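# Turn reversed plates around in their original nests

## Task

Work out which of the three plates sit back to front and rotate only those by half a turn. At the end every plate must rest flat within the locators of the same nest it began in, with its well A1 over the nest corner labelled A1, and must stay put with no gripper supporting it. Then open the grippers and move the arms away.

## Robot and tools

Robot: two six-joint arms, left_arm and right_arm, each ending in a two-finger gripper. Root links in the scene frame: left_arm at (+0.020, +0.346, 0) m with quat_wxyz (+0.999, 0, 0, +0.032); right_arm at (+0.021, -0.312, 0) m with quat_wxyz (+0.999, 0, 0, -0.038). Joint ranges (rad), base to hand: waist -6.283..6.283, shoulder -2.059..2.094, elbow -3.927..0.192, forearm roll -6.283..6.283, wrist pitch -1.693..3.142, wrist roll -6.283..6.283. An elbow never reaches fully straight.

Scene frame: origin on the table top midway between the arms, +z up, +x outward over the table, left_arm on the +y side. The names left and right do not match image sides.

Workspace: nest RG is raised and sits between the arms; use it to put a plate down and take a new grip. In front of the arms, going clockwise when viewed from above, lie nests N1, N2, N3 and RD. A fixed scanner next to RD is always on. Lay a plate flat in RD with nothing in the scanner's line of sight: an ID appears if the plate is correctly oriented, no_read if it is reversed. Well A1 lies at the labelled short end, in the corner opposite the labelled long side.

Gripper: the fingers project sideways from the wrist flange; with the flange pointing straight down they are level, and wrist roll turns them. Gripper axes: +x along the fingers toward the tips, y is the opening direction, +z back toward the flange. end_effector_position is the point between the pads, roughly 2 cm short of the tips. Open is 0.150 m between pads, closed still leaves 0.071 m.

execute_actions(actions): a list of actions, run in order. Each action may hold "rows", "steps", "until". An empty list simply returns state and images.
- rows: 1 to 15 rows; each row lasts one control step (1/30 s). Every row has exactly 14 numbers in [-1, 1]: left_arm dx, dy, dz, rx, ry, rz, opening, then right_arm dx, dy, dz, rx, ry, rz, opening. Always give all 14, even if only one arm moves.
- dx..rz are an offset, not a pose: they give the target relative to where that gripper was measured at the start of the action (for a call's first action, the pose last reported), in the gripper's own axes. Every row counts from that same start pose, not from the row before. Scale: 1.0 = 0.6 m for dx, dy, dz and 180 degrees for the rotation vector rx, ry, rz.
- opening is absolute: +1 fully open, -1 closed. A full close needs at least about 0.4 s.
- steps: 1 to 450, default 15, never fewer than the number of rows. After the last row, arms keep heading for that row's target and grippers keep its command, so long moves need many steps.
- until: ends the action at the first step where all conditions hold, e.g. {"scanner": {"code": "c56"}} or {"scanner": {"reads": [">", 0]}}. Comparisons: = != < <= > >=; numbers must use one. It only watches devices; it does not halt the arms. Devices cannot be commanded. Any out-of-range value or unknown name makes the whole call get rejected with nothing moved.

Per step, the commanded pose is clipped to 70 mm and 16 degrees from the measured one; damped IK then favours position over orientation. Joint targets move at most 3.14 rad/s with 0.16 s to accelerate. For gentle motion, ramp dx, dy or dz by about 0.01 per row (6 mm per step). A move cut short may stop early; send the remainder next action.

zoom_image(camera, region): camera is cam_high, cam_low, cam_left_wrist or cam_right_wrist; region [x0, y0, x1, y1] in pixels of that camera's last image (672x504, top-left origin), at most 504 by 504.
read_manual(section): returns licence texts only; no motion.
finished_scene(scene): ends the current scene (give its number) once the robot has held the last command; irreversible; reports success.

Results: per arm, end_effector_position (m), end_effector_quat_wxyz and velocities (m/s, rad/s) in the scene frame; printed positions may be off, more so far out. "Hand target" is where the controller is steering that gripper now. grip_measured is the opening on the command scale (about 1 mm error, fixed per gripper); the last Joint positions value is the opening in metres. To keep hold, command at least about 0.04 below grip_measured. "pose unreachable" means the clearance check altered or blocked that arm's command; that arm drops its target and rests. If an arm is shoved far from its target, both arms drop theirs. Scanner fields: code (lower-case ID or no_read) and reads (count of no_read-to-ID changes). Images come in order cam_high, cam_low, cam_left_wrist, cam_right_wrist, with calibration listed; changed numbers are reported.

Hazards: never drop plates or push anything off the table; keep the arms from colliding; avoid fast starts that shake a plate free and fast closes that squeeze too hard (about 20 N per pad). Load limits (N m): waist 43.5, shoulder 43.5, elbow 26.1, forearm roll 26.1, wrist pitch 17.4, wrist roll 17.4; reaching one triggers a torque fault: the arm backs off, pauses 10 s and skips the rest of the call. Holding loads heats motors: MOTOR HOT from 65 °C, brakes at 80 °C (OVER-TEMPERATURE FAULT). The robot holds its last command while you compose a reply. Occasional tugs on held parts or pushes on loose objects may occur.

Each tool is called after "Call:" as name(argument=value, ...), one argument or row to a line, values as JSON.

## Session

Call:
execute_actions(
  actions=[],
)

Scene clock: 0.00 s.
left_arm: end_effector_position=(+0.2424, +0.8808, +0.1718) grip_measured=+1.00 end_effector_quat_wxyz=(+0.284, +0.118, +0.339, +0.889) end_effector_velocity=(-0.000, +0.000, +0.000) end_effector_angular_velocity=(+0.000, -0.000, +0.002) | right_arm: end_effector_position=(+0.4486, -0.5114, +0.1460) grip_measured=+0.98 end_effector_quat_wxyz=(+0.825, -0.196, +0.208, +0.487) end_effector_velocity=(+0.001, +0.000, +0.000) end_effector_angular_velocity=(-0.001, -0.001, +0.001)
Joint positions: left_arm=[ 0.855  0.932 -2.095 -0.005  1.898 -1.603  0.15 ] | right_arm=[-0.553  0.111 -0.904 -0.837  0.768 -1.083  0.149]
Joint velocities: left_arm=[ 0.001  0.    -0.    -0.001 -0.    -0.001  0.   ] | right_arm=[ 0.001  0.    -0.001 -0.    -0.    -0.     0.   ]
Hand target (left_arm): +0.242, +0.881, +0.172; +0.284, +0.118, +0.339, +0.889
Hand target (right_arm): +0.449, -0.511, +0.146; +0.825, -0.196, +0.208, +0.487
scanner: code=no_read reads=0
camera_calibration (this result's frames):
cam_left_wrist: T_world_to_cam=[[0.499075, 0.710114, -0.496651, -0.656621], [0.361813, -0.691541, -0.62519, 0.612757], [-0.787411, 0.132322, -0.60206, 0.282528], [0, 0, 0, 1]] pos_world=[0.328465, 0.852638, 0.227076]
cam_right_wrist: T_world_to_cam=[[0.835658, -0.548656, -0.0255402, -0.645625], [-0.545955, -0.824659, -0.147889, -0.16311], [0.0600784, 0.137529, -0.988674, 0.300838], [0, 0, 0, 1]] pos_world=[0.432397, -0.530111, 0.256819]

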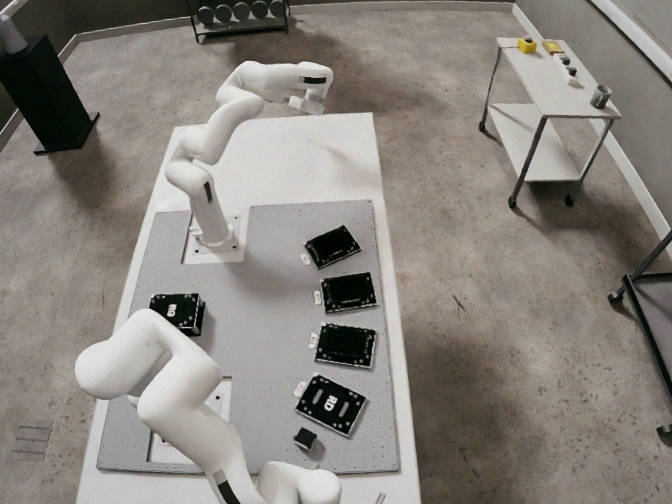

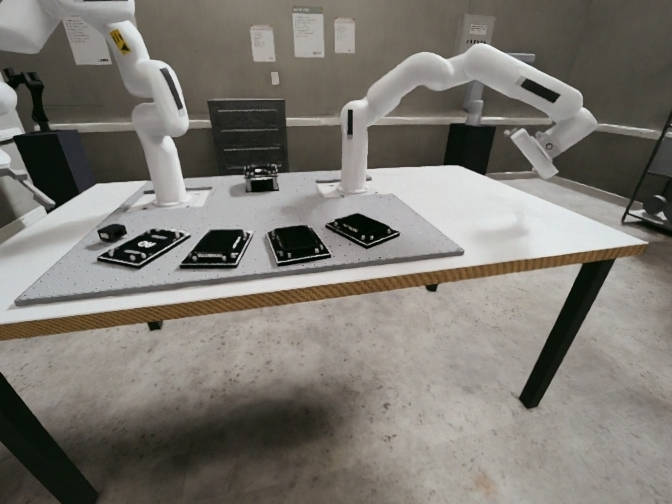

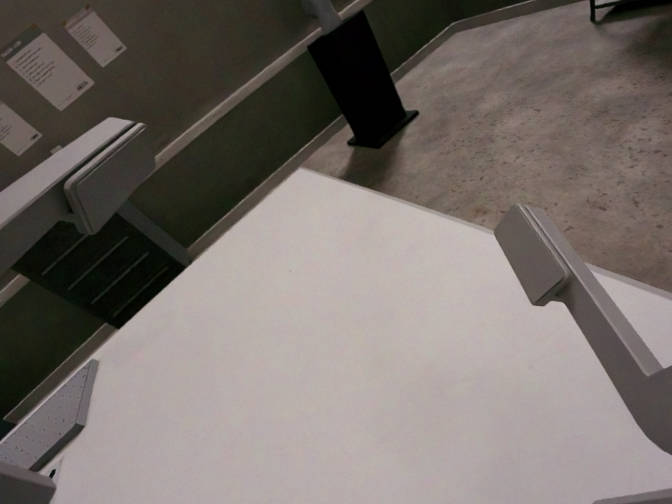

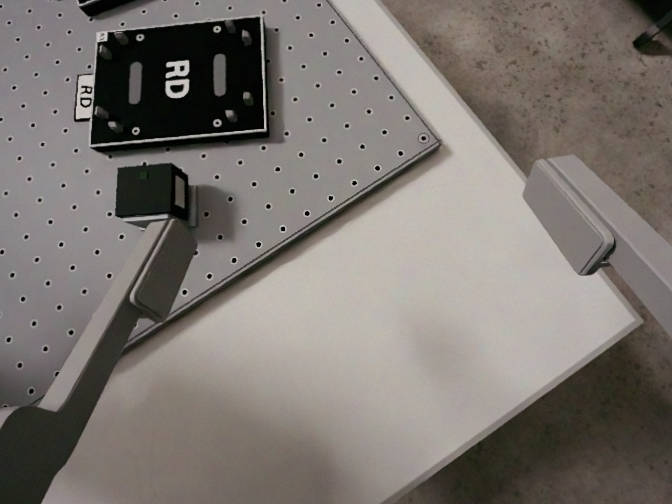

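Call:
zoom_image(
  camera="cam_low",
  region=[170, 200, 410, 280],
)

Call:
zoom_image(
  camera="cam_high",
  region=[290, 215, 400, 385],
)

Call:
zoom_image(
  camera="cam_right_wrist",
  region=[60, 0, 290, 170],
)

Region (170, 200, 410, 280) of cam_low's 672x504 image, scaled by 2.100, with more detail than that image has.

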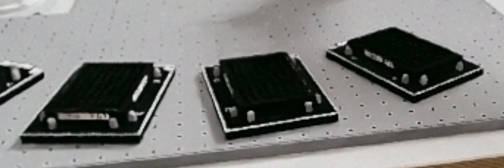

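Region (290, 215, 400, 385) of cam_high's 672x504 image, scaled by 2.965, with more detail than that image has; it fills the left 326 columns of this view, and the rest is white.

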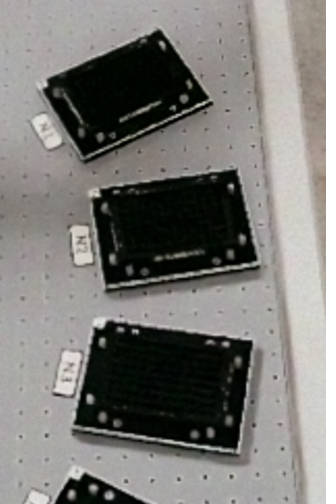

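Region (60, 0, 290, 170) of cam_right_wrist's 672x504 image, scaled by 2.191, with more detail than that image has; it fills the top 373 rows of this view, and the rest is white.

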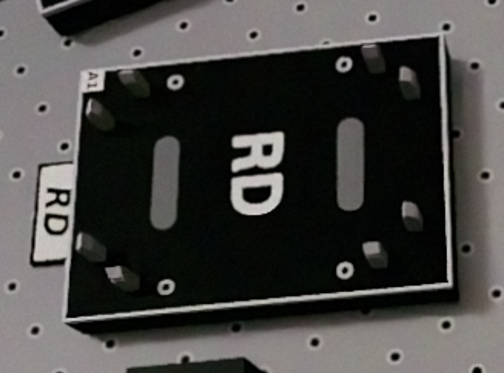

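Call:
execute_actions(
  actions=[
    {"rows":[[0,0,0,0,0,0,1,0.015,0.009,0.01,0.01,-0.009,-0.026,0.8],[0,0,0,0,0,0,1,0.04,0.024,0.027,0.02,-0.018,-0.052,0.6],[0,0,0,0,0,0,1,0.08,0.047,0.053,0.03,-0.027,-0.078,0.3],[0,0,0,0,0,0,1,0.514,0.3015,0.34,0.1468,-0.1308,-0.3834,-0.2]],"steps":48},
  ],
)

Scene clock: 2.33 s.
left_arm: end_effector_position=(+0.2424, +0.8808, +0.1718) grip_measured=+1.00 end_effector_quat_wxyz=(+0.284, +0.118, +0.339, +0.889) end_effector_velocity=(+0.000, -0.000, -0.000) end_effector_angular_velocity=(+0.000, +0.001, +0.000) | right_arm: end_effector_position=(+0.4555, -0.1014, +0.1301) grip_measured=-0.20 end_effector_quat_wxyz=(+0.996, +0.001, +0.000, -0.088) end_effector_velocity=(+0.000, +0.003, +0.001) end_effector_angular_velocity=(-0.018, -0.009, -0.008)
Joint positions: left_arm=[ 0.855  0.932 -2.095 -0.005  1.898 -1.603  0.15 ] | right_arm=[ 0.762  0.068 -0.537  0.004  0.468  0.859  0.103]
Joint velocities: left_arm=[-0.001  0.     0.    -0.     0.    -0.001 -0.   ] | right_arm=[ 0.008  0.012 -0.013 -0.043  0.006  0.054  0.   ]
Hand target (left_arm): +0.242, +0.881, +0.172; +0.284, +0.118, +0.339, +0.889
Hand target (right_arm): +0.456, -0.101, +0.130; +0.996, +0.000, +0.000, -0.088
Off the commanded pose (left_arm): 0.000 m, 0 deg.
Off the commanded pose (right_arm): 0.002 m, 0 deg.
scanner: code=no_read reads=0
camera_calibration (this result's frames):
cam_left_wrist: T_world_to_cam=[[0.499075, 0.710114, -0.496651, -0.656621], [0.361813, -0.691541, -0.625189, 0.612757], [-0.78741, 0.132322, -0.60206, 0.282528], [0, 0, 0, 1]] pos_world=[0.328465, 0.852638, 0.227076]
cam_right_wrist: T_world_to_cam=[[-0.187739, -0.964706, -0.184652, 0.0178357], [-0.721323, 0.263013, -0.640716, 0.430662], [0.666668, 0.0129062, -0.745243, -0.0922655], [0, 0, 0, 1]] pos_world=[0.375506, -0.0948729, 0.210465]

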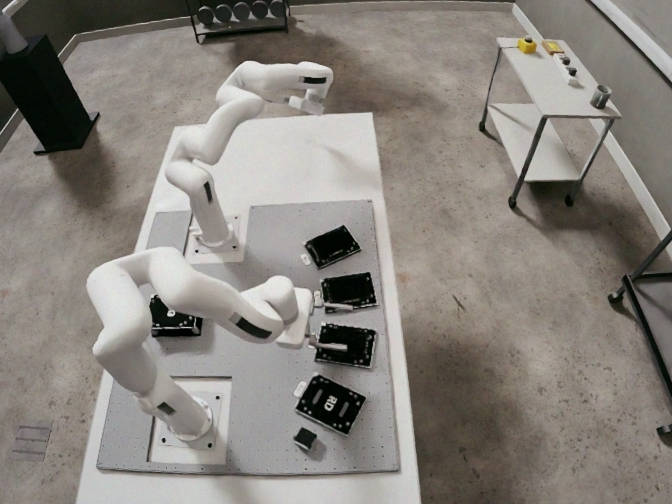

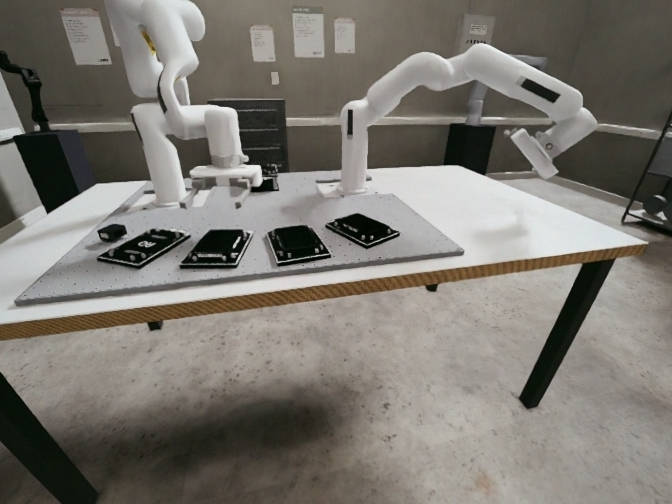

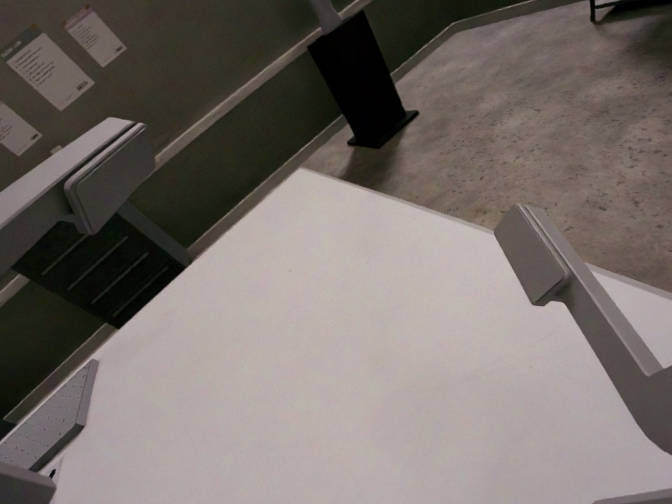

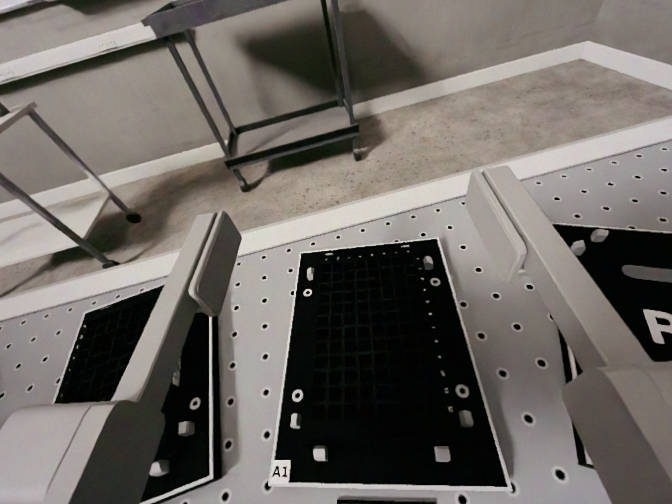

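Call:
zoom_image(
  camera="cam_right_wrist",
  region=[250, 220, 534, 504],
)

Region (250, 220, 534, 504) of cam_right_wrist's 672x504 image, scaled by 1.775, with more detail than that image has.

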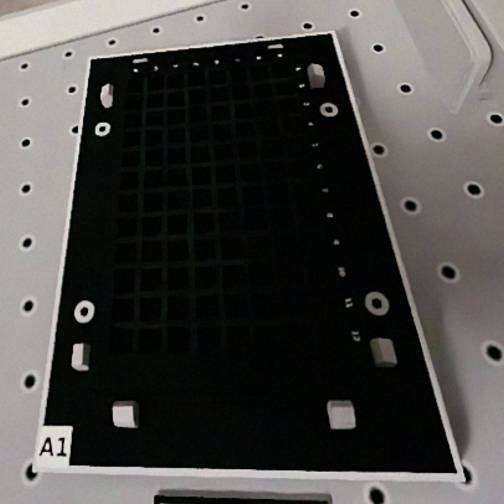

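Call:
execute_actions(
  actions=[
    {"rows":[[0,0,0,0,0,0,1,0.001,0,-0.008,0,0,-0.002,-0.2],[0,0,0,0,0,0,1,0.002,0,-0.022,0,0,-0.004,-0.2],[0,0,0,0,0,0,1,0.003,0,-0.04,0,0,-0.006,-0.2],[0,0,0,0,0,0,1,0.004,0.001,-0.06,0,0,-0.008,-0.2],[0,0,0,0,0,0,1,0.005,0.001,-0.08,0,0,-0.01,-0.2],[0,0,0,0,0,0,1,0.006,0.001,-0.097,0,0,-0.0114,-0.2],[0,0,0,0,0,0,1,0.007,0.001,-0.108,0,0,-0.0114,-0.2]],"steps":20},
  ],
)

Call:
zoom_image(
  camera="cam_right_wrist",
  region=[150, 150, 400, 504],
)

Call:
zoom_image(
  camera="cam_right_wrist",
  region=[380, 150, 630, 504],
)

Call:
zoom_image(
  camera="cam_low",
  region=[165, 180, 285, 280],
)

Scene clock: 3.63 s.
left_arm: end_effector_position=(+0.2424, +0.8808, +0.1718) grip_measured=+1.00 end_effector_quat_wxyz=(+0.284, +0.118, +0.339, +0.889) end_effector_velocity=(+0.000, +0.000, -0.000) end_effector_angular_velocity=(-0.000, -0.001, -0.001) | right_arm: end_effector_position=(+0.4598, -0.1012, +0.0661) grip_measured=-0.20 end_effector_quat_wxyz=(+0.994, +0.001, -0.000, -0.106) end_effector_velocity=(-0.002, -0.002, -0.004) end_effector_angular_velocity=(-0.006, +0.006, -0.000)
Joint positions: left_arm=[ 0.855  0.932 -2.095 -0.005  1.898 -1.603  0.15 ] | right_arm=[ 0.765  0.31  -0.581  0.008  0.269  0.893  0.103]
Joint velocities: left_arm=[-0.    -0.     0.     0.    -0.     0.001  0.   ] | right_arm=[ 0.     0.006  0.004 -0.003 -0.001  0.003  0.   ]
Hand target (left_arm): +0.242, +0.881, +0.172; +0.284, +0.118, +0.339, +0.889
Hand target (right_arm): +0.460, -0.101, +0.065; +0.994, +0.001, +0.000, -0.106
Off the commanded pose (left_arm): 0.000 m, 0 deg.
Off the commanded pose (right_arm): 0.001 m, 0 deg.
scanner: code=no_read reads=0
camera_calibration (this result's frames):
cam_left_wrist: T_world_to_cam=[[0.499075, 0.710114, -0.496651, -0.656621], [0.361813, -0.691541, -0.625189, 0.612757], [-0.78741, 0.132322, -0.60206, 0.282528], [0, 0, 0, 1]] pos_world=[0.328465, 0.852638, 0.227076]
cam_right_wrist: T_world_to_cam=[[-0.22187, -0.957202, -0.185843, 0.0235581], [-0.710939, 0.289244, -0.641017, 0.390651], [0.667337, -0.0100996, -0.744687, -0.145537], [0, 0, 0, 1]] pos_world=[0.380078, -0.0919135, 0.146413]

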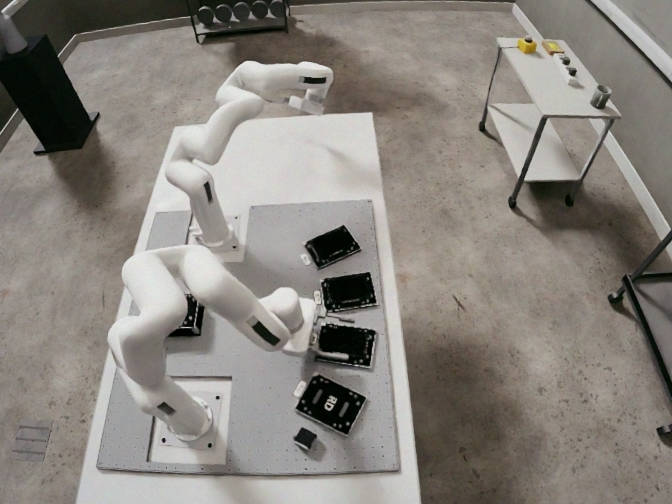

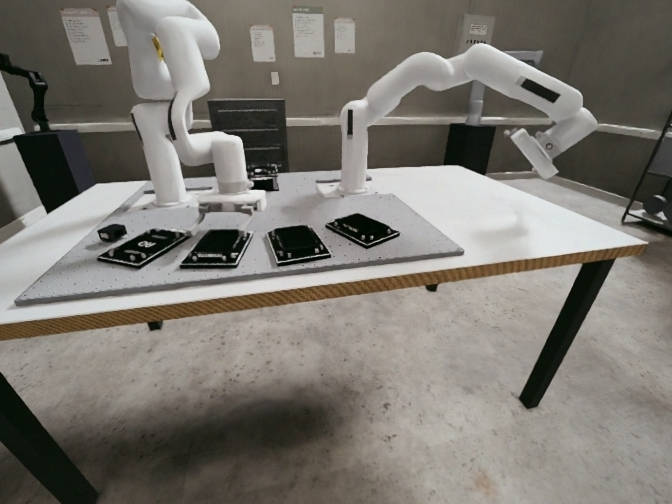

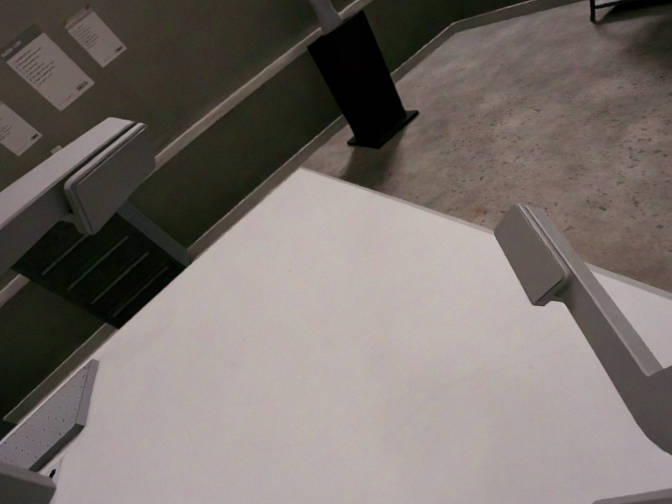

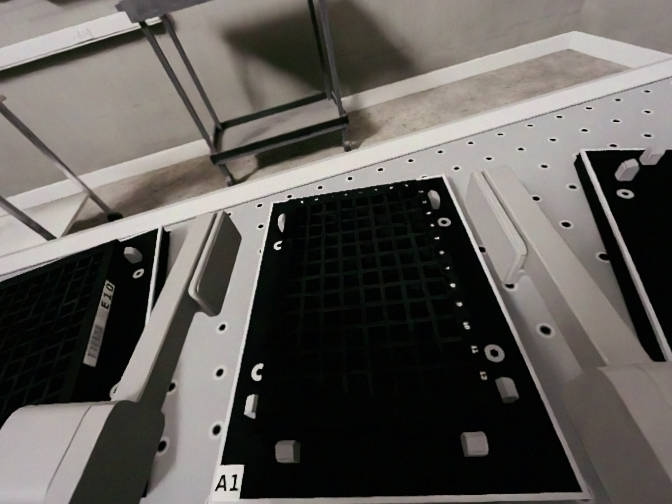

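Region (150, 150, 400, 504) of cam_right_wrist's 672x504 image, scaled by 1.424, with more detail than that image has; it fills the left 356 columns of this view, and the rest is white.

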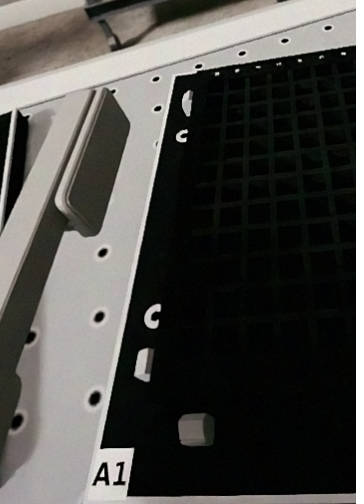

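Region (380, 150, 630, 504) of cam_right_wrist's 672x504 image, scaled by 1.424, with more detail than that image has; it fills the left 356 columns of this view, and the rest is white.

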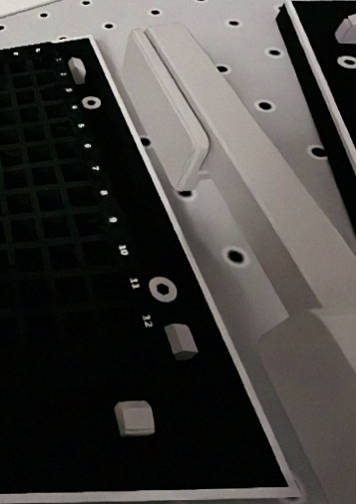

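Region (165, 180, 285, 280) of cam_low's 672x504 image, scaled by 4.200, with more detail than that image has.

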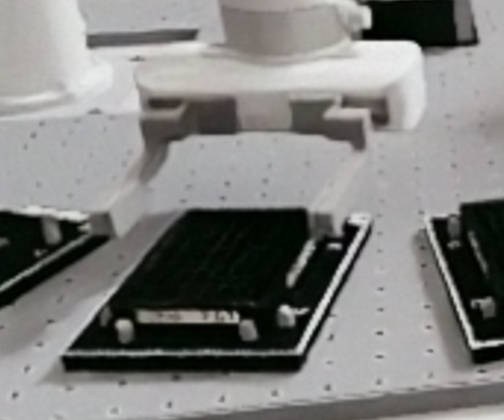

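Call:
zoom_image(
  camera="cam_right_wrist",
  region=[160, 200, 290, 330],
)

Call:
zoom_image(
  camera="cam_right_wrist",
  region=[430, 160, 560, 290],
)

Call:
zoom_image(
  camera="cam_right_wrist",
  region=[40, 220, 200, 420],
)

Call:
zoom_image(
  camera="cam_right_wrist",
  region=[570, 130, 672, 230],
)

Region (160, 200, 290, 330) of cam_right_wrist's 672x504 image, scaled by 3.877, with more detail than that image has.

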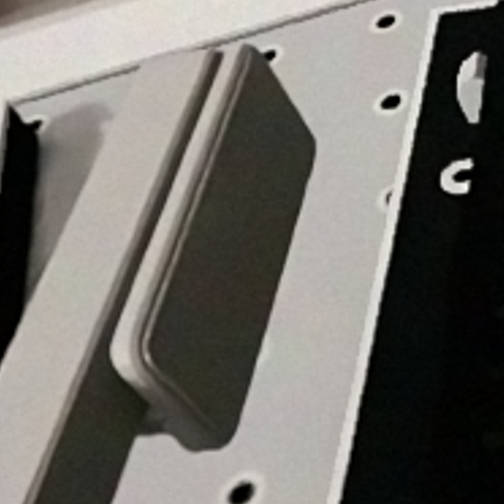

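Region (430, 160, 560, 290) of cam_right_wrist's 672x504 image, scaled by 3.877, with more detail than that image has.

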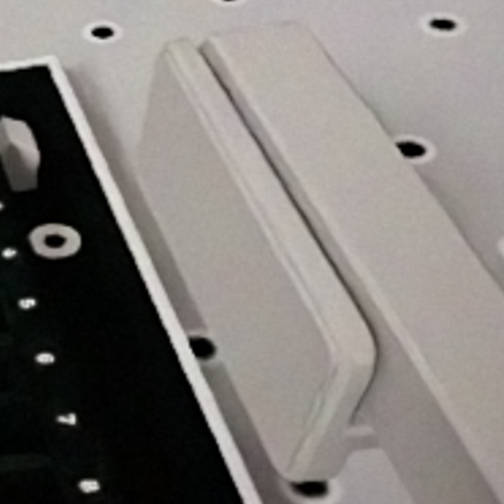

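Region (40, 220, 200, 420) of cam_right_wrist's 672x504 image, scaled by 2.520, with more detail than that image has; it fills the left 403 columns of this view, and the rest is white.

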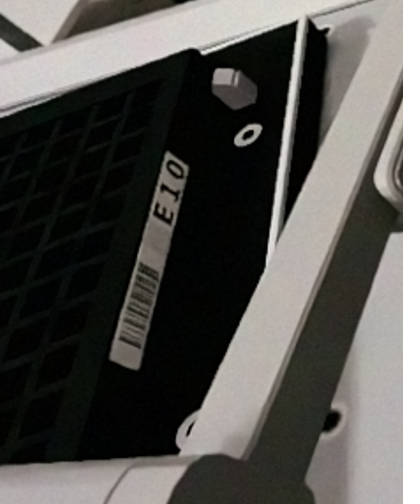

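Region (570, 130, 672, 230) of cam_right_wrist's 672x504 image, scaled by 4.941, with more detail than that image has; it fills the top 494 rows of this view, and the rest is white.

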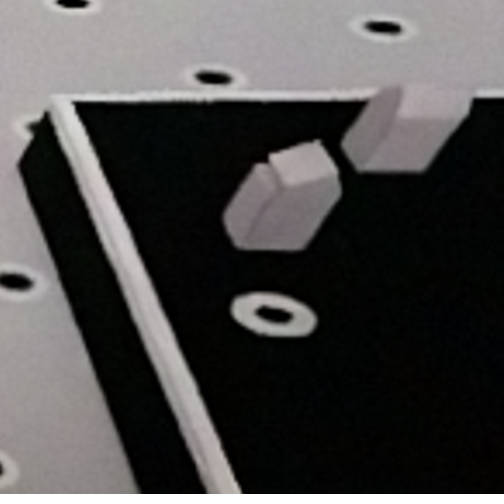

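Call:
execute_actions(
  actions=[
    {"rows":[[0,0,0,0,0,0,1,0,-0.002,-0.004,0,0,0,-0.27],[0,0,0,0,0,0,1,0,-0.004,-0.011,0,0,0,-0.34],[0,0,0,0,0,0,1,0,-0.0042,-0.019,0,0,0,-0.4],[0,0,0,0,0,0,1,0,-0.0042,-0.027,0,0,0,-0.45],[0,0,0,0,0,0,1,0,-0.0042,-0.034,0,0,0,-0.45],[0,0,0,0,0,0,1,0,-0.0042,-0.039,0,0,0,-0.45]],"steps":15},
  ],
)

Call:
zoom_image(
  camera="cam_low",
  region=[165, 190, 275, 280],
)

Scene clock: 5.03 s.
left_arm: end_effector_position=(+0.2424, +0.8808, +0.1718) grip_measured=+1.00 end_effector_quat_wxyz=(+0.284, +0.118, +0.339, +0.889) end_effector_velocity=(+0.000, -0.000, -0.000) end_effector_angular_velocity=(-0.000, +0.001, +0.001) | right_arm: end_effector_position=(+0.4595, -0.1034, +0.0431) grip_measured=-0.45 end_effector_quat_wxyz=(+0.994, +0.002, -0.000, -0.106) end_effector_velocity=(+0.002, +0.001, +0.002) end_effector_angular_velocity=(+0.005, -0.007, +0.001)
Joint positions: left_arm=[ 0.855  0.932 -2.095 -0.005  1.898 -1.603  0.15 ] | right_arm=[ 0.762  0.392 -0.592  0.011  0.198  0.887  0.093]
Joint velocities: left_arm=[-0.001  0.     0.001 -0.    -0.    -0.001 -0.   ] | right_arm=[-0.001 -0.001 -0.004 -0.002 -0.004  0.    -0.   ]
Hand target (left_arm): +0.242, +0.881, +0.172; +0.284, +0.118, +0.339, +0.889
Hand target (right_arm): +0.459, -0.104, +0.043; +0.994, +0.001, -0.000, -0.106
Off the commanded pose (left_arm): 0.000 m, 0 deg.
Off the commanded pose (right_arm): 0.000 m, 0 deg.
scanner: code=no_read reads=0
camera_calibration (this result's frames):
cam_left_wrist: T_world_to_cam=[[0.499075, 0.710114, -0.496651, -0.656621], [0.361813, -0.691541, -0.625189, 0.612757], [-0.787411, 0.132322, -0.60206, 0.282528], [0, 0, 0, 1]] pos_world=[0.328465, 0.852638, 0.227076]
cam_right_wrist: T_world_to_cam=[[-0.221717, -0.957118, -0.186459, 0.0170398], [-0.710612, 0.289537, -0.641248, 0.376183], [0.667737, -0.00967496, -0.744335, -0.162591], [0, 0, 0, 1]] pos_world=[0.379667, -0.0941831, 0.123381]

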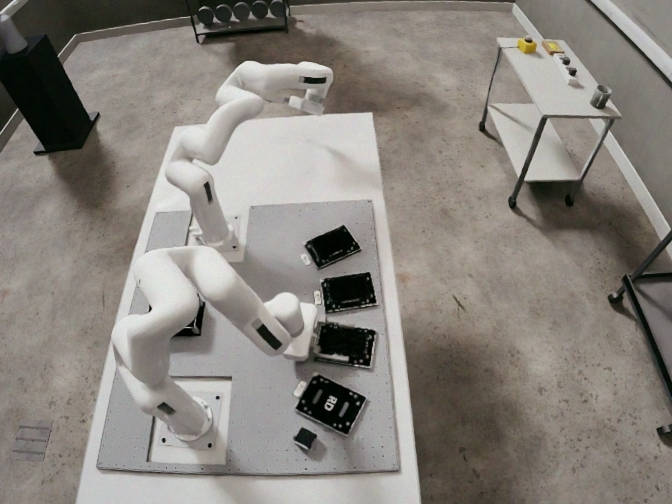

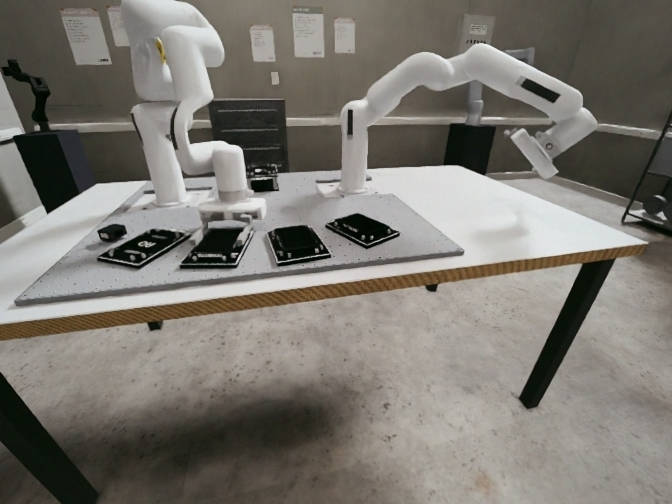

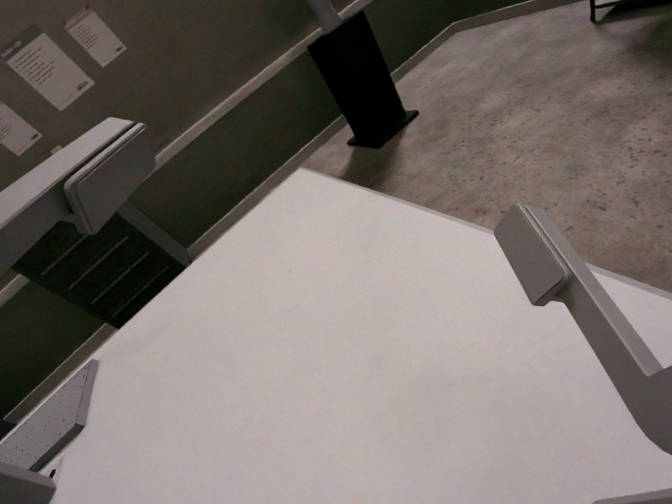

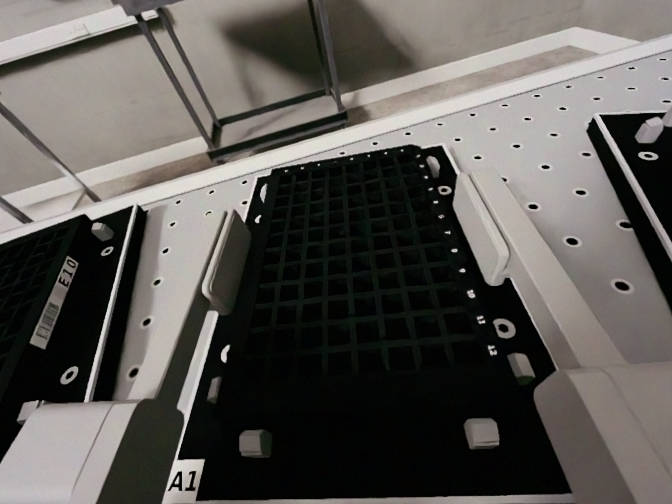

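Region (165, 190, 275, 280) of cam_low's 672x504 image, scaled by 4.582, with more detail than that image has; it fills the top 412 rows of this view, and the rest is white.

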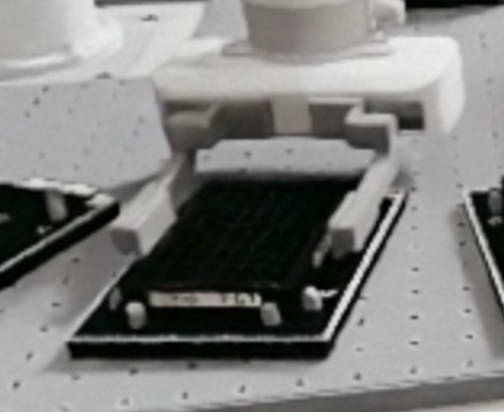

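Call:
execute_actions(
  actions=[
    {"rows":[[0,0,0,0,0,0,1,0,0,-0.0008,0,0,0,-0.52],[0,0,0,0,0,0,1,0,0,-0.0008,0,0,0,-0.58],[0,0,0,0,0,0,1,0,0,-0.0008,0,0,0,-0.63],[0,0,0,0,0,0,1,0,0,-0.0008,0,0,0,-0.67],[0,0,0,0,0,0,1,0,0,-0.0008,0,0,0,-0.7],[0,0,0,0,0,0,1,0,0,-0.0008,0,0,0,-0.73],[0,0,0,0,0,0,1,0,0,-0.0008,0,0,0,-0.76],[0,0,0,0,0,0,1,0,0,-0.0008,0,0,0,-0.8],[0,0,0,0,0,0,1,0,0,-0.0008,0,0,0,-0.87]],"steps":13},
  ],
)

Call:
zoom_image(
  camera="cam_right_wrist",
  region=[170, 150, 570, 504],
)

Scene clock: 5.63 s.
left_arm: end_effector_position=(+0.2424, +0.8808, +0.1718) grip_measured=+1.00 end_effector_quat_wxyz=(+0.284, +0.118, +0.339, +0.889) end_effector_velocity=(+0.000, +0.000, +0.000) end_effector_angular_velocity=(+0.001, +0.001, -0.000) | right_arm: end_effector_position=(+0.4595, -0.1035, +0.0426) grip_measured=-0.74 end_effector_quat_wxyz=(+0.994, +0.002, -0.000, -0.106) end_effector_velocity=(-0.000, +0.000, -0.000) end_effector_angular_velocity=(-0.001, +0.001, +0.002)
Joint positions: left_arm=[ 0.855  0.932 -2.095 -0.005  1.898 -1.603  0.15 ] | right_arm=[ 0.762  0.393 -0.593  0.011  0.196  0.887  0.081]
Joint velocities: left_arm=[-0.001 -0.    -0.     0.001 -0.    -0.001  0.   ] | right_arm=[ 0.     0.     0.001 -0.001 -0.     0.     0.   ]
Hand target (left_arm): +0.242, +0.881, +0.172; +0.284, +0.118, +0.339, +0.889
Hand target (right_arm): +0.459, -0.103, +0.043; +0.994, +0.002, -0.000, -0.106
Off the commanded pose (left_arm): 0.000 m, 0 deg.
Off the commanded pose (right_arm): 0.000 m, 0 deg.
scanner: code=no_read reads=0
camera_calibration (this result's frames):
cam_left_wrist: T_world_to_cam=[[0.499075, 0.710114, -0.496651, -0.656621], [0.361813, -0.691541, -0.62519, 0.612757], [-0.787411, 0.132322, -0.602059, 0.282528], [0, 0, 0, 1]] pos_world=[0.328466, 0.852638, 0.227076]
cam_right_wrist: T_world_to_cam=[[-0.221752, -0.957106, -0.18648, 0.0169582], [-0.710589, 0.289577, -0.641255, 0.375886], [0.667749, -0.00968917, -0.744323, -0.162941], [0, 0, 0, 1]] pos_world=[0.379665, -0.0941958, 0.12292]

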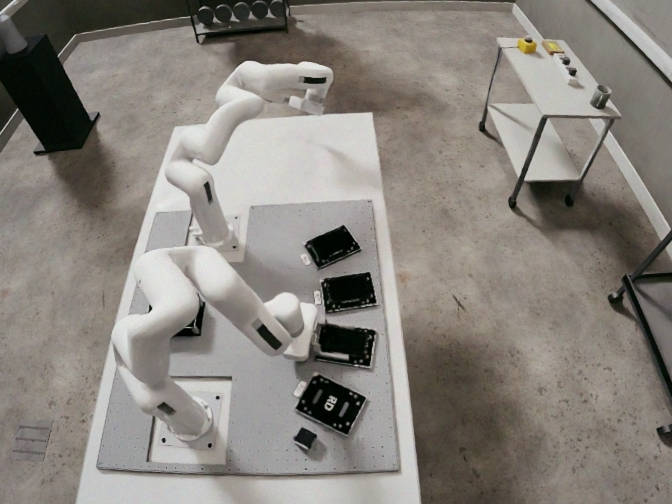

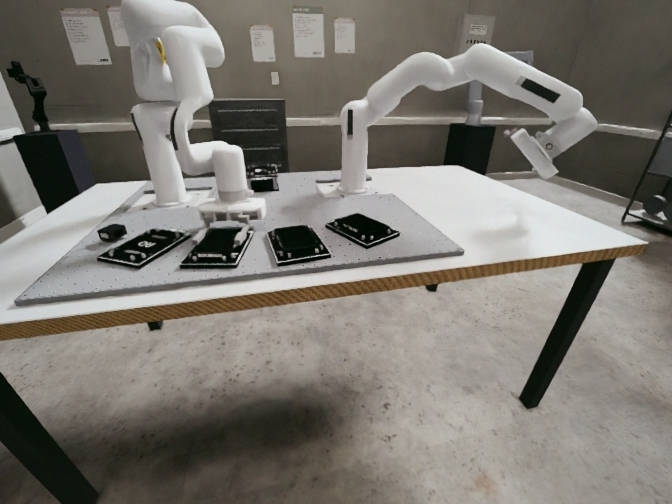

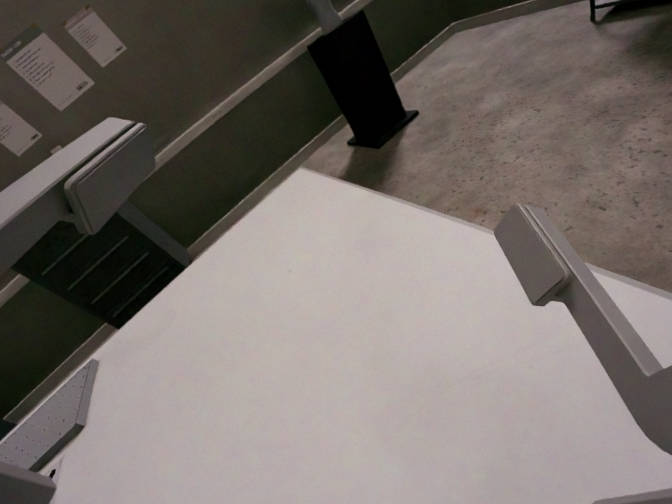

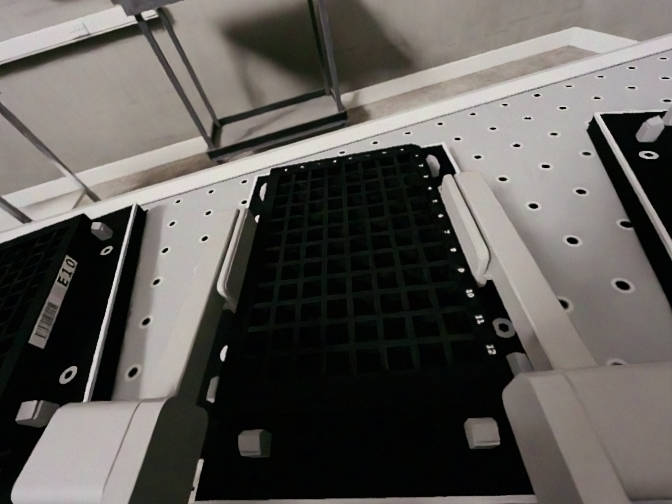

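Region (170, 150, 570, 504) of cam_right_wrist's 672x504 image, scaled by 1.260, with more detail than that image has; it fills the top 446 rows of this view, and the rest is white.

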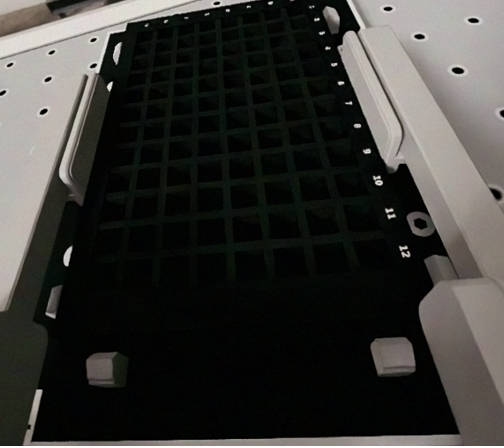

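Call:
execute_actions(
  actions=[
    {"rows":[[0,0,0,0,0,0,1,0,0,0.003,0,0,0,-0.87],[0,0,0,0,0,0,1,0,0,0.007,0,0,0,-0.87],[0,0,0,0,0,0,1,0,0,0.012,0,0,0,-0.87],[0,0,0,0,0,0,1,0,0,0.017,0,0,0,-0.87],[0,0,0,0,0,0,1,0,0,0.02,0,0,0,-0.87]],"steps":12},
  ],
)

Call:
zoom_image(
  camera="cam_right_wrist",
  region=[190, 400, 330, 504],
)

Call:
zoom_image(
  camera="cam_right_wrist",
  region=[410, 400, 550, 504],
)

Call:
zoom_image(
  camera="cam_right_wrist",
  region=[390, 130, 490, 230],
)

Scene clock: 6.20 s.
left_arm: end_effector_position=(+0.2424, +0.8808, +0.1718) grip_measured=+1.00 end_effector_quat_wxyz=(+0.284, +0.118, +0.339, +0.889) end_effector_velocity=(-0.000, +0.000, +0.000) end_effector_angular_velocity=(+0.001, -0.000, -0.001) | right_arm: end_effector_position=(+0.4595, -0.1034, +0.0546) grip_measured=-0.74 end_effector_quat_wxyz=(+0.994, +0.002, -0.000, -0.106) end_effector_velocity=(-0.004, -0.003, -0.005) end_effector_angular_velocity=(-0.012, +0.015, -0.001)
Joint positions: left_arm=[ 0.855  0.932 -2.095 -0.005  1.898 -1.603  0.15 ] | right_arm=[ 0.761  0.349 -0.583  0.009  0.23   0.888  0.081]
Joint velocities: left_arm=[ 0.    -0.001 -0.     0.001  0.     0.001 -0.   ] | right_arm=[ 0.     0.001  0.007  0.002  0.01  -0.     0.   ]
Hand target (left_arm): +0.242, +0.881, +0.172; +0.284, +0.118, +0.339, +0.889
Hand target (right_arm): +0.459, -0.104, +0.055; +0.994, +0.002, -0.000, -0.106
Off the commanded pose (left_arm): 0.000 m, 0 deg.
Off the commanded pose (right_arm): 0.000 m, 0 deg.
scanner: code=no_read reads=0
camera_calibration (this result's frames):
cam_left_wrist: T_world_to_cam=[[0.499075, 0.710114, -0.496651, -0.656621], [0.361813, -0.691541, -0.625189, 0.612757], [-0.787411, 0.132322, -0.602059, 0.282528], [0, 0, 0, 1]] pos_world=[0.328465, 0.852638, 0.227076]
cam_right_wrist: T_world_to_cam=[[-0.221683, -0.957076, -0.186716, 0.0192014], [-0.710403, 0.289681, -0.641414, 0.383538], [0.66797, -0.00954692, -0.744127, -0.154163], [0, 0, 0, 1]] pos_world=[0.3797, -0.0941981, 0.134875]

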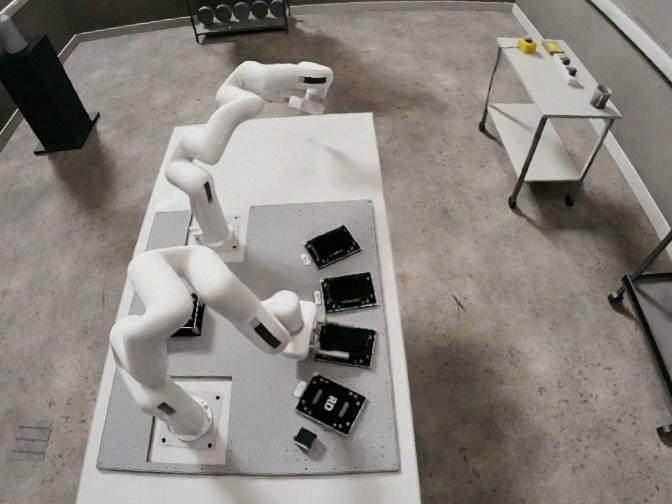

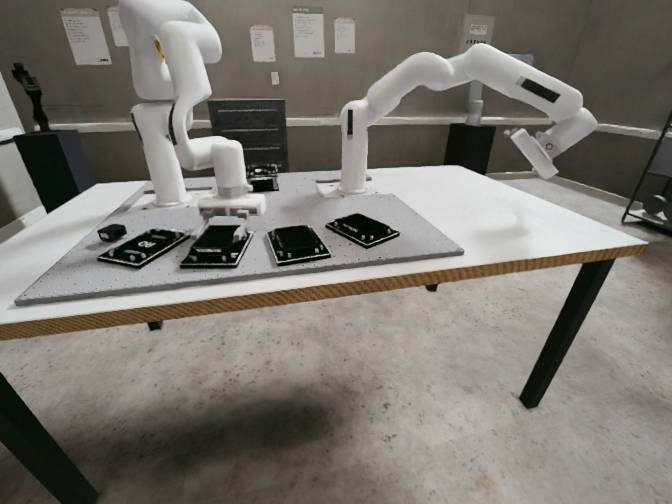

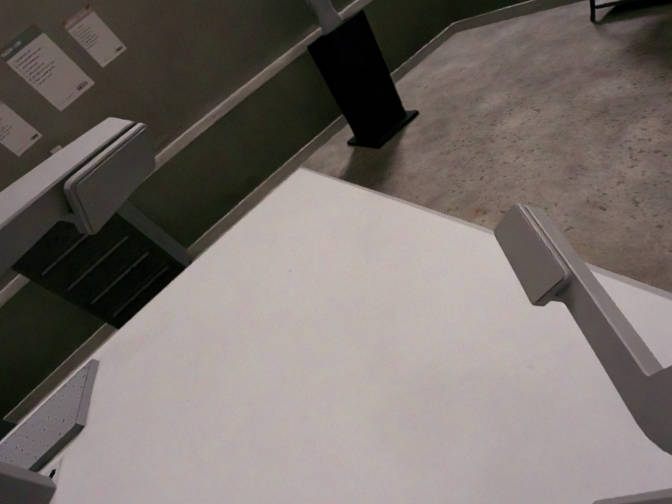

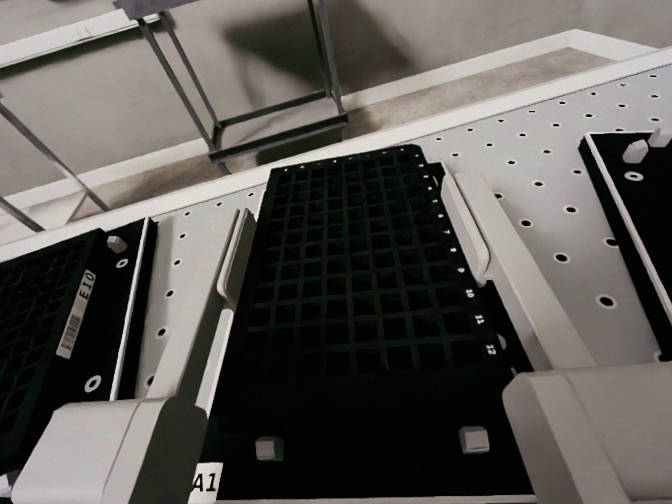

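Region (190, 400, 330, 504) of cam_right_wrist's 672x504 image, scaled by 3.600, with more detail than that image has; it fills the top 374 rows of this view, and the rest is white.

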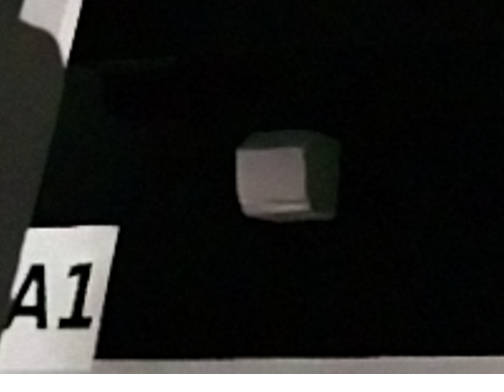

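Region (410, 400, 550, 504) of cam_right_wrist's 672x504 image, scaled by 3.600, with more detail than that image has; it fills the top 374 rows of this view, and the rest is white.

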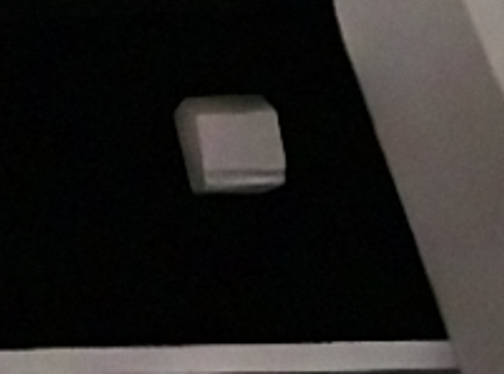

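Region (390, 130, 490, 230) of cam_right_wrist's 672x504 image, scaled by 5.040, with more detail than that image has.

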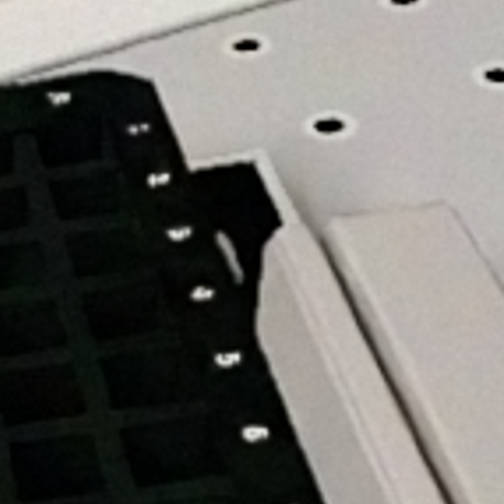

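Call:
execute_actions(
  actions=[
    {"rows":[[0,0,0,0,0,0,1,0,0,0.004,0,0,0,-0.87],[0,0,0,0,0,0,1,0,0,0.011,0,0,0,-0.87],[0,0,0,0,0,0,1,0.001,0,0.021,0,0,0,-0.87],[0,0,0,0,0,0,1,0.002,0,0.033,0,0,0,-0.87],[0,0,0,0,0,0,1,0.004,0,0.046,0,0,0.003,-0.87],[0,0,0,0,0,0,1,0.006,0,0.059,0,0,0.009,-0.87],[0,0,0,0,0,0,1,0.008,0,0.072,0,0,0.018,-0.87],[0,0,0,0,0,0,1,0.01,0,0.084,0,0,0.03,-0.87],[0,0,0,0,0,0,1,0.012,0,0.095,0,0,0.045,-0.87],[0,0,0,0,0,0,1,0.013,0,0.104,0,0,0.062,-0.87],[0,0,0,0,0,0,1,0.014,0,0.111,0,0,0.08,-0.87],[0,0,0,0,0,0,1,0.015,0,0.116,0,0,0.1,-0.87],[0,0,0,0,0,0,1,0.015,0,0.118,0,0,0.999,-0.87]],"steps":82},
  ],
)

Scene clock: 9.13 s.
left_arm: end_effector_position=(+0.2424, +0.8808, +0.1718) grip_measured=+1.00 end_effector_quat_wxyz=(+0.284, +0.118, +0.339, +0.889) end_effector_velocity=(-0.000, +0.000, +0.001) end_effector_angular_velocity=(+0.001, +0.001, -0.001) | right_arm: end_effector_position=(+0.4683, -0.1058, +0.1246) grip_measured=-0.74 end_effector_quat_wxyz=(+0.108, -0.002, -0.001, +0.994) end_effector_velocity=(+0.008, -0.001, +0.011) end_effector_angular_velocity=(+0.011, +0.015, +0.022)
Joint positions: left_arm=[ 0.855  0.932 -2.095 -0.005  1.898 -1.603  0.15 ] | right_arm=[ 0.361  0.747 -1.596  0.001  0.845 -2.639  0.081]
Joint velocities: left_arm=[-0.    -0.    -0.     0.002  0.    -0.    -0.   ] | right_arm=[-0.003  0.017 -0.062  0.02   0.056 -0.038  0.   ]
Hand target (left_arm): +0.242, +0.881, +0.172; +0.284, +0.118, +0.339, +0.889
Hand target (right_arm): +0.469, -0.106, +0.125; +0.107, -0.001, -0.001, +0.994
Off the commanded pose (left_arm): 0.000 m, 0 deg.
Off the commanded pose (right_arm): 0.001 m, 0 deg.
scanner: code=no_read reads=0
camera_calibration (this result's frames):
cam_left_wrist: T_world_to_cam=[[0.499075, 0.710114, -0.496651, -0.656621], [0.361813, -0.691541, -0.62519, 0.612757], [-0.787411, 0.132321, -0.602059, 0.282528], [0, 0, 0, 1]] pos_world=[0.328465, 0.852638, 0.227076]
cam_right_wrist: T_world_to_cam=[[0.227993, 0.956753, -0.180672, 0.0231358], [0.711767, -0.290391, -0.639579, -0.292244], [-0.664385, 0.0172226, -0.747192, 0.519206], [0, 0, 0, 1]] pos_world=[0.547688, -0.115942, 0.205214]

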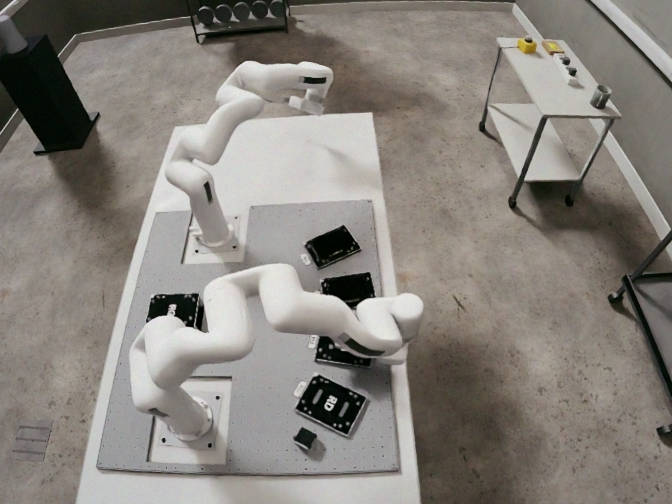

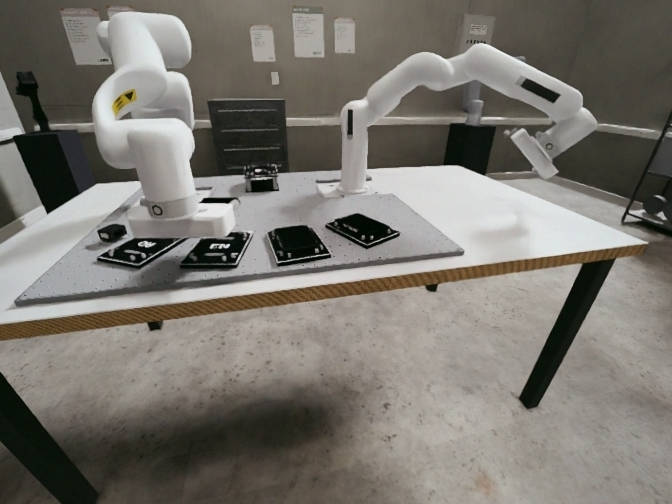

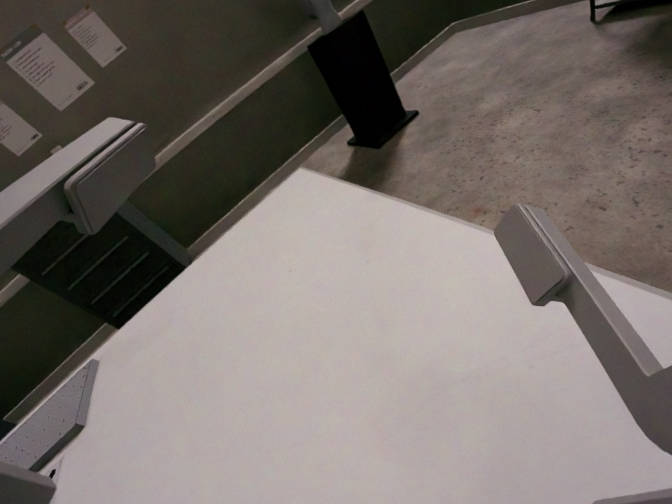

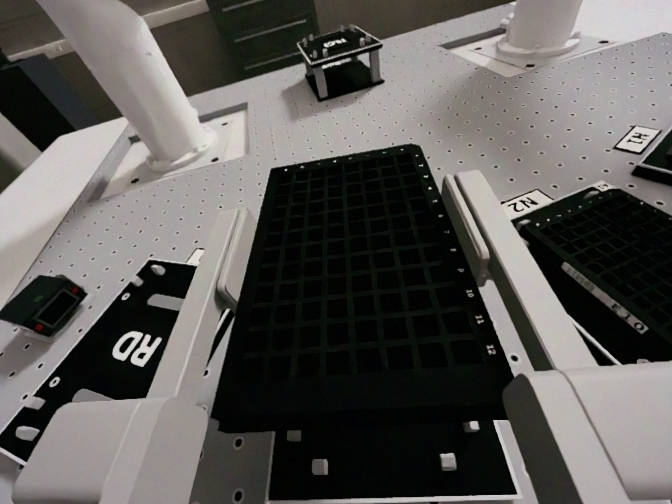

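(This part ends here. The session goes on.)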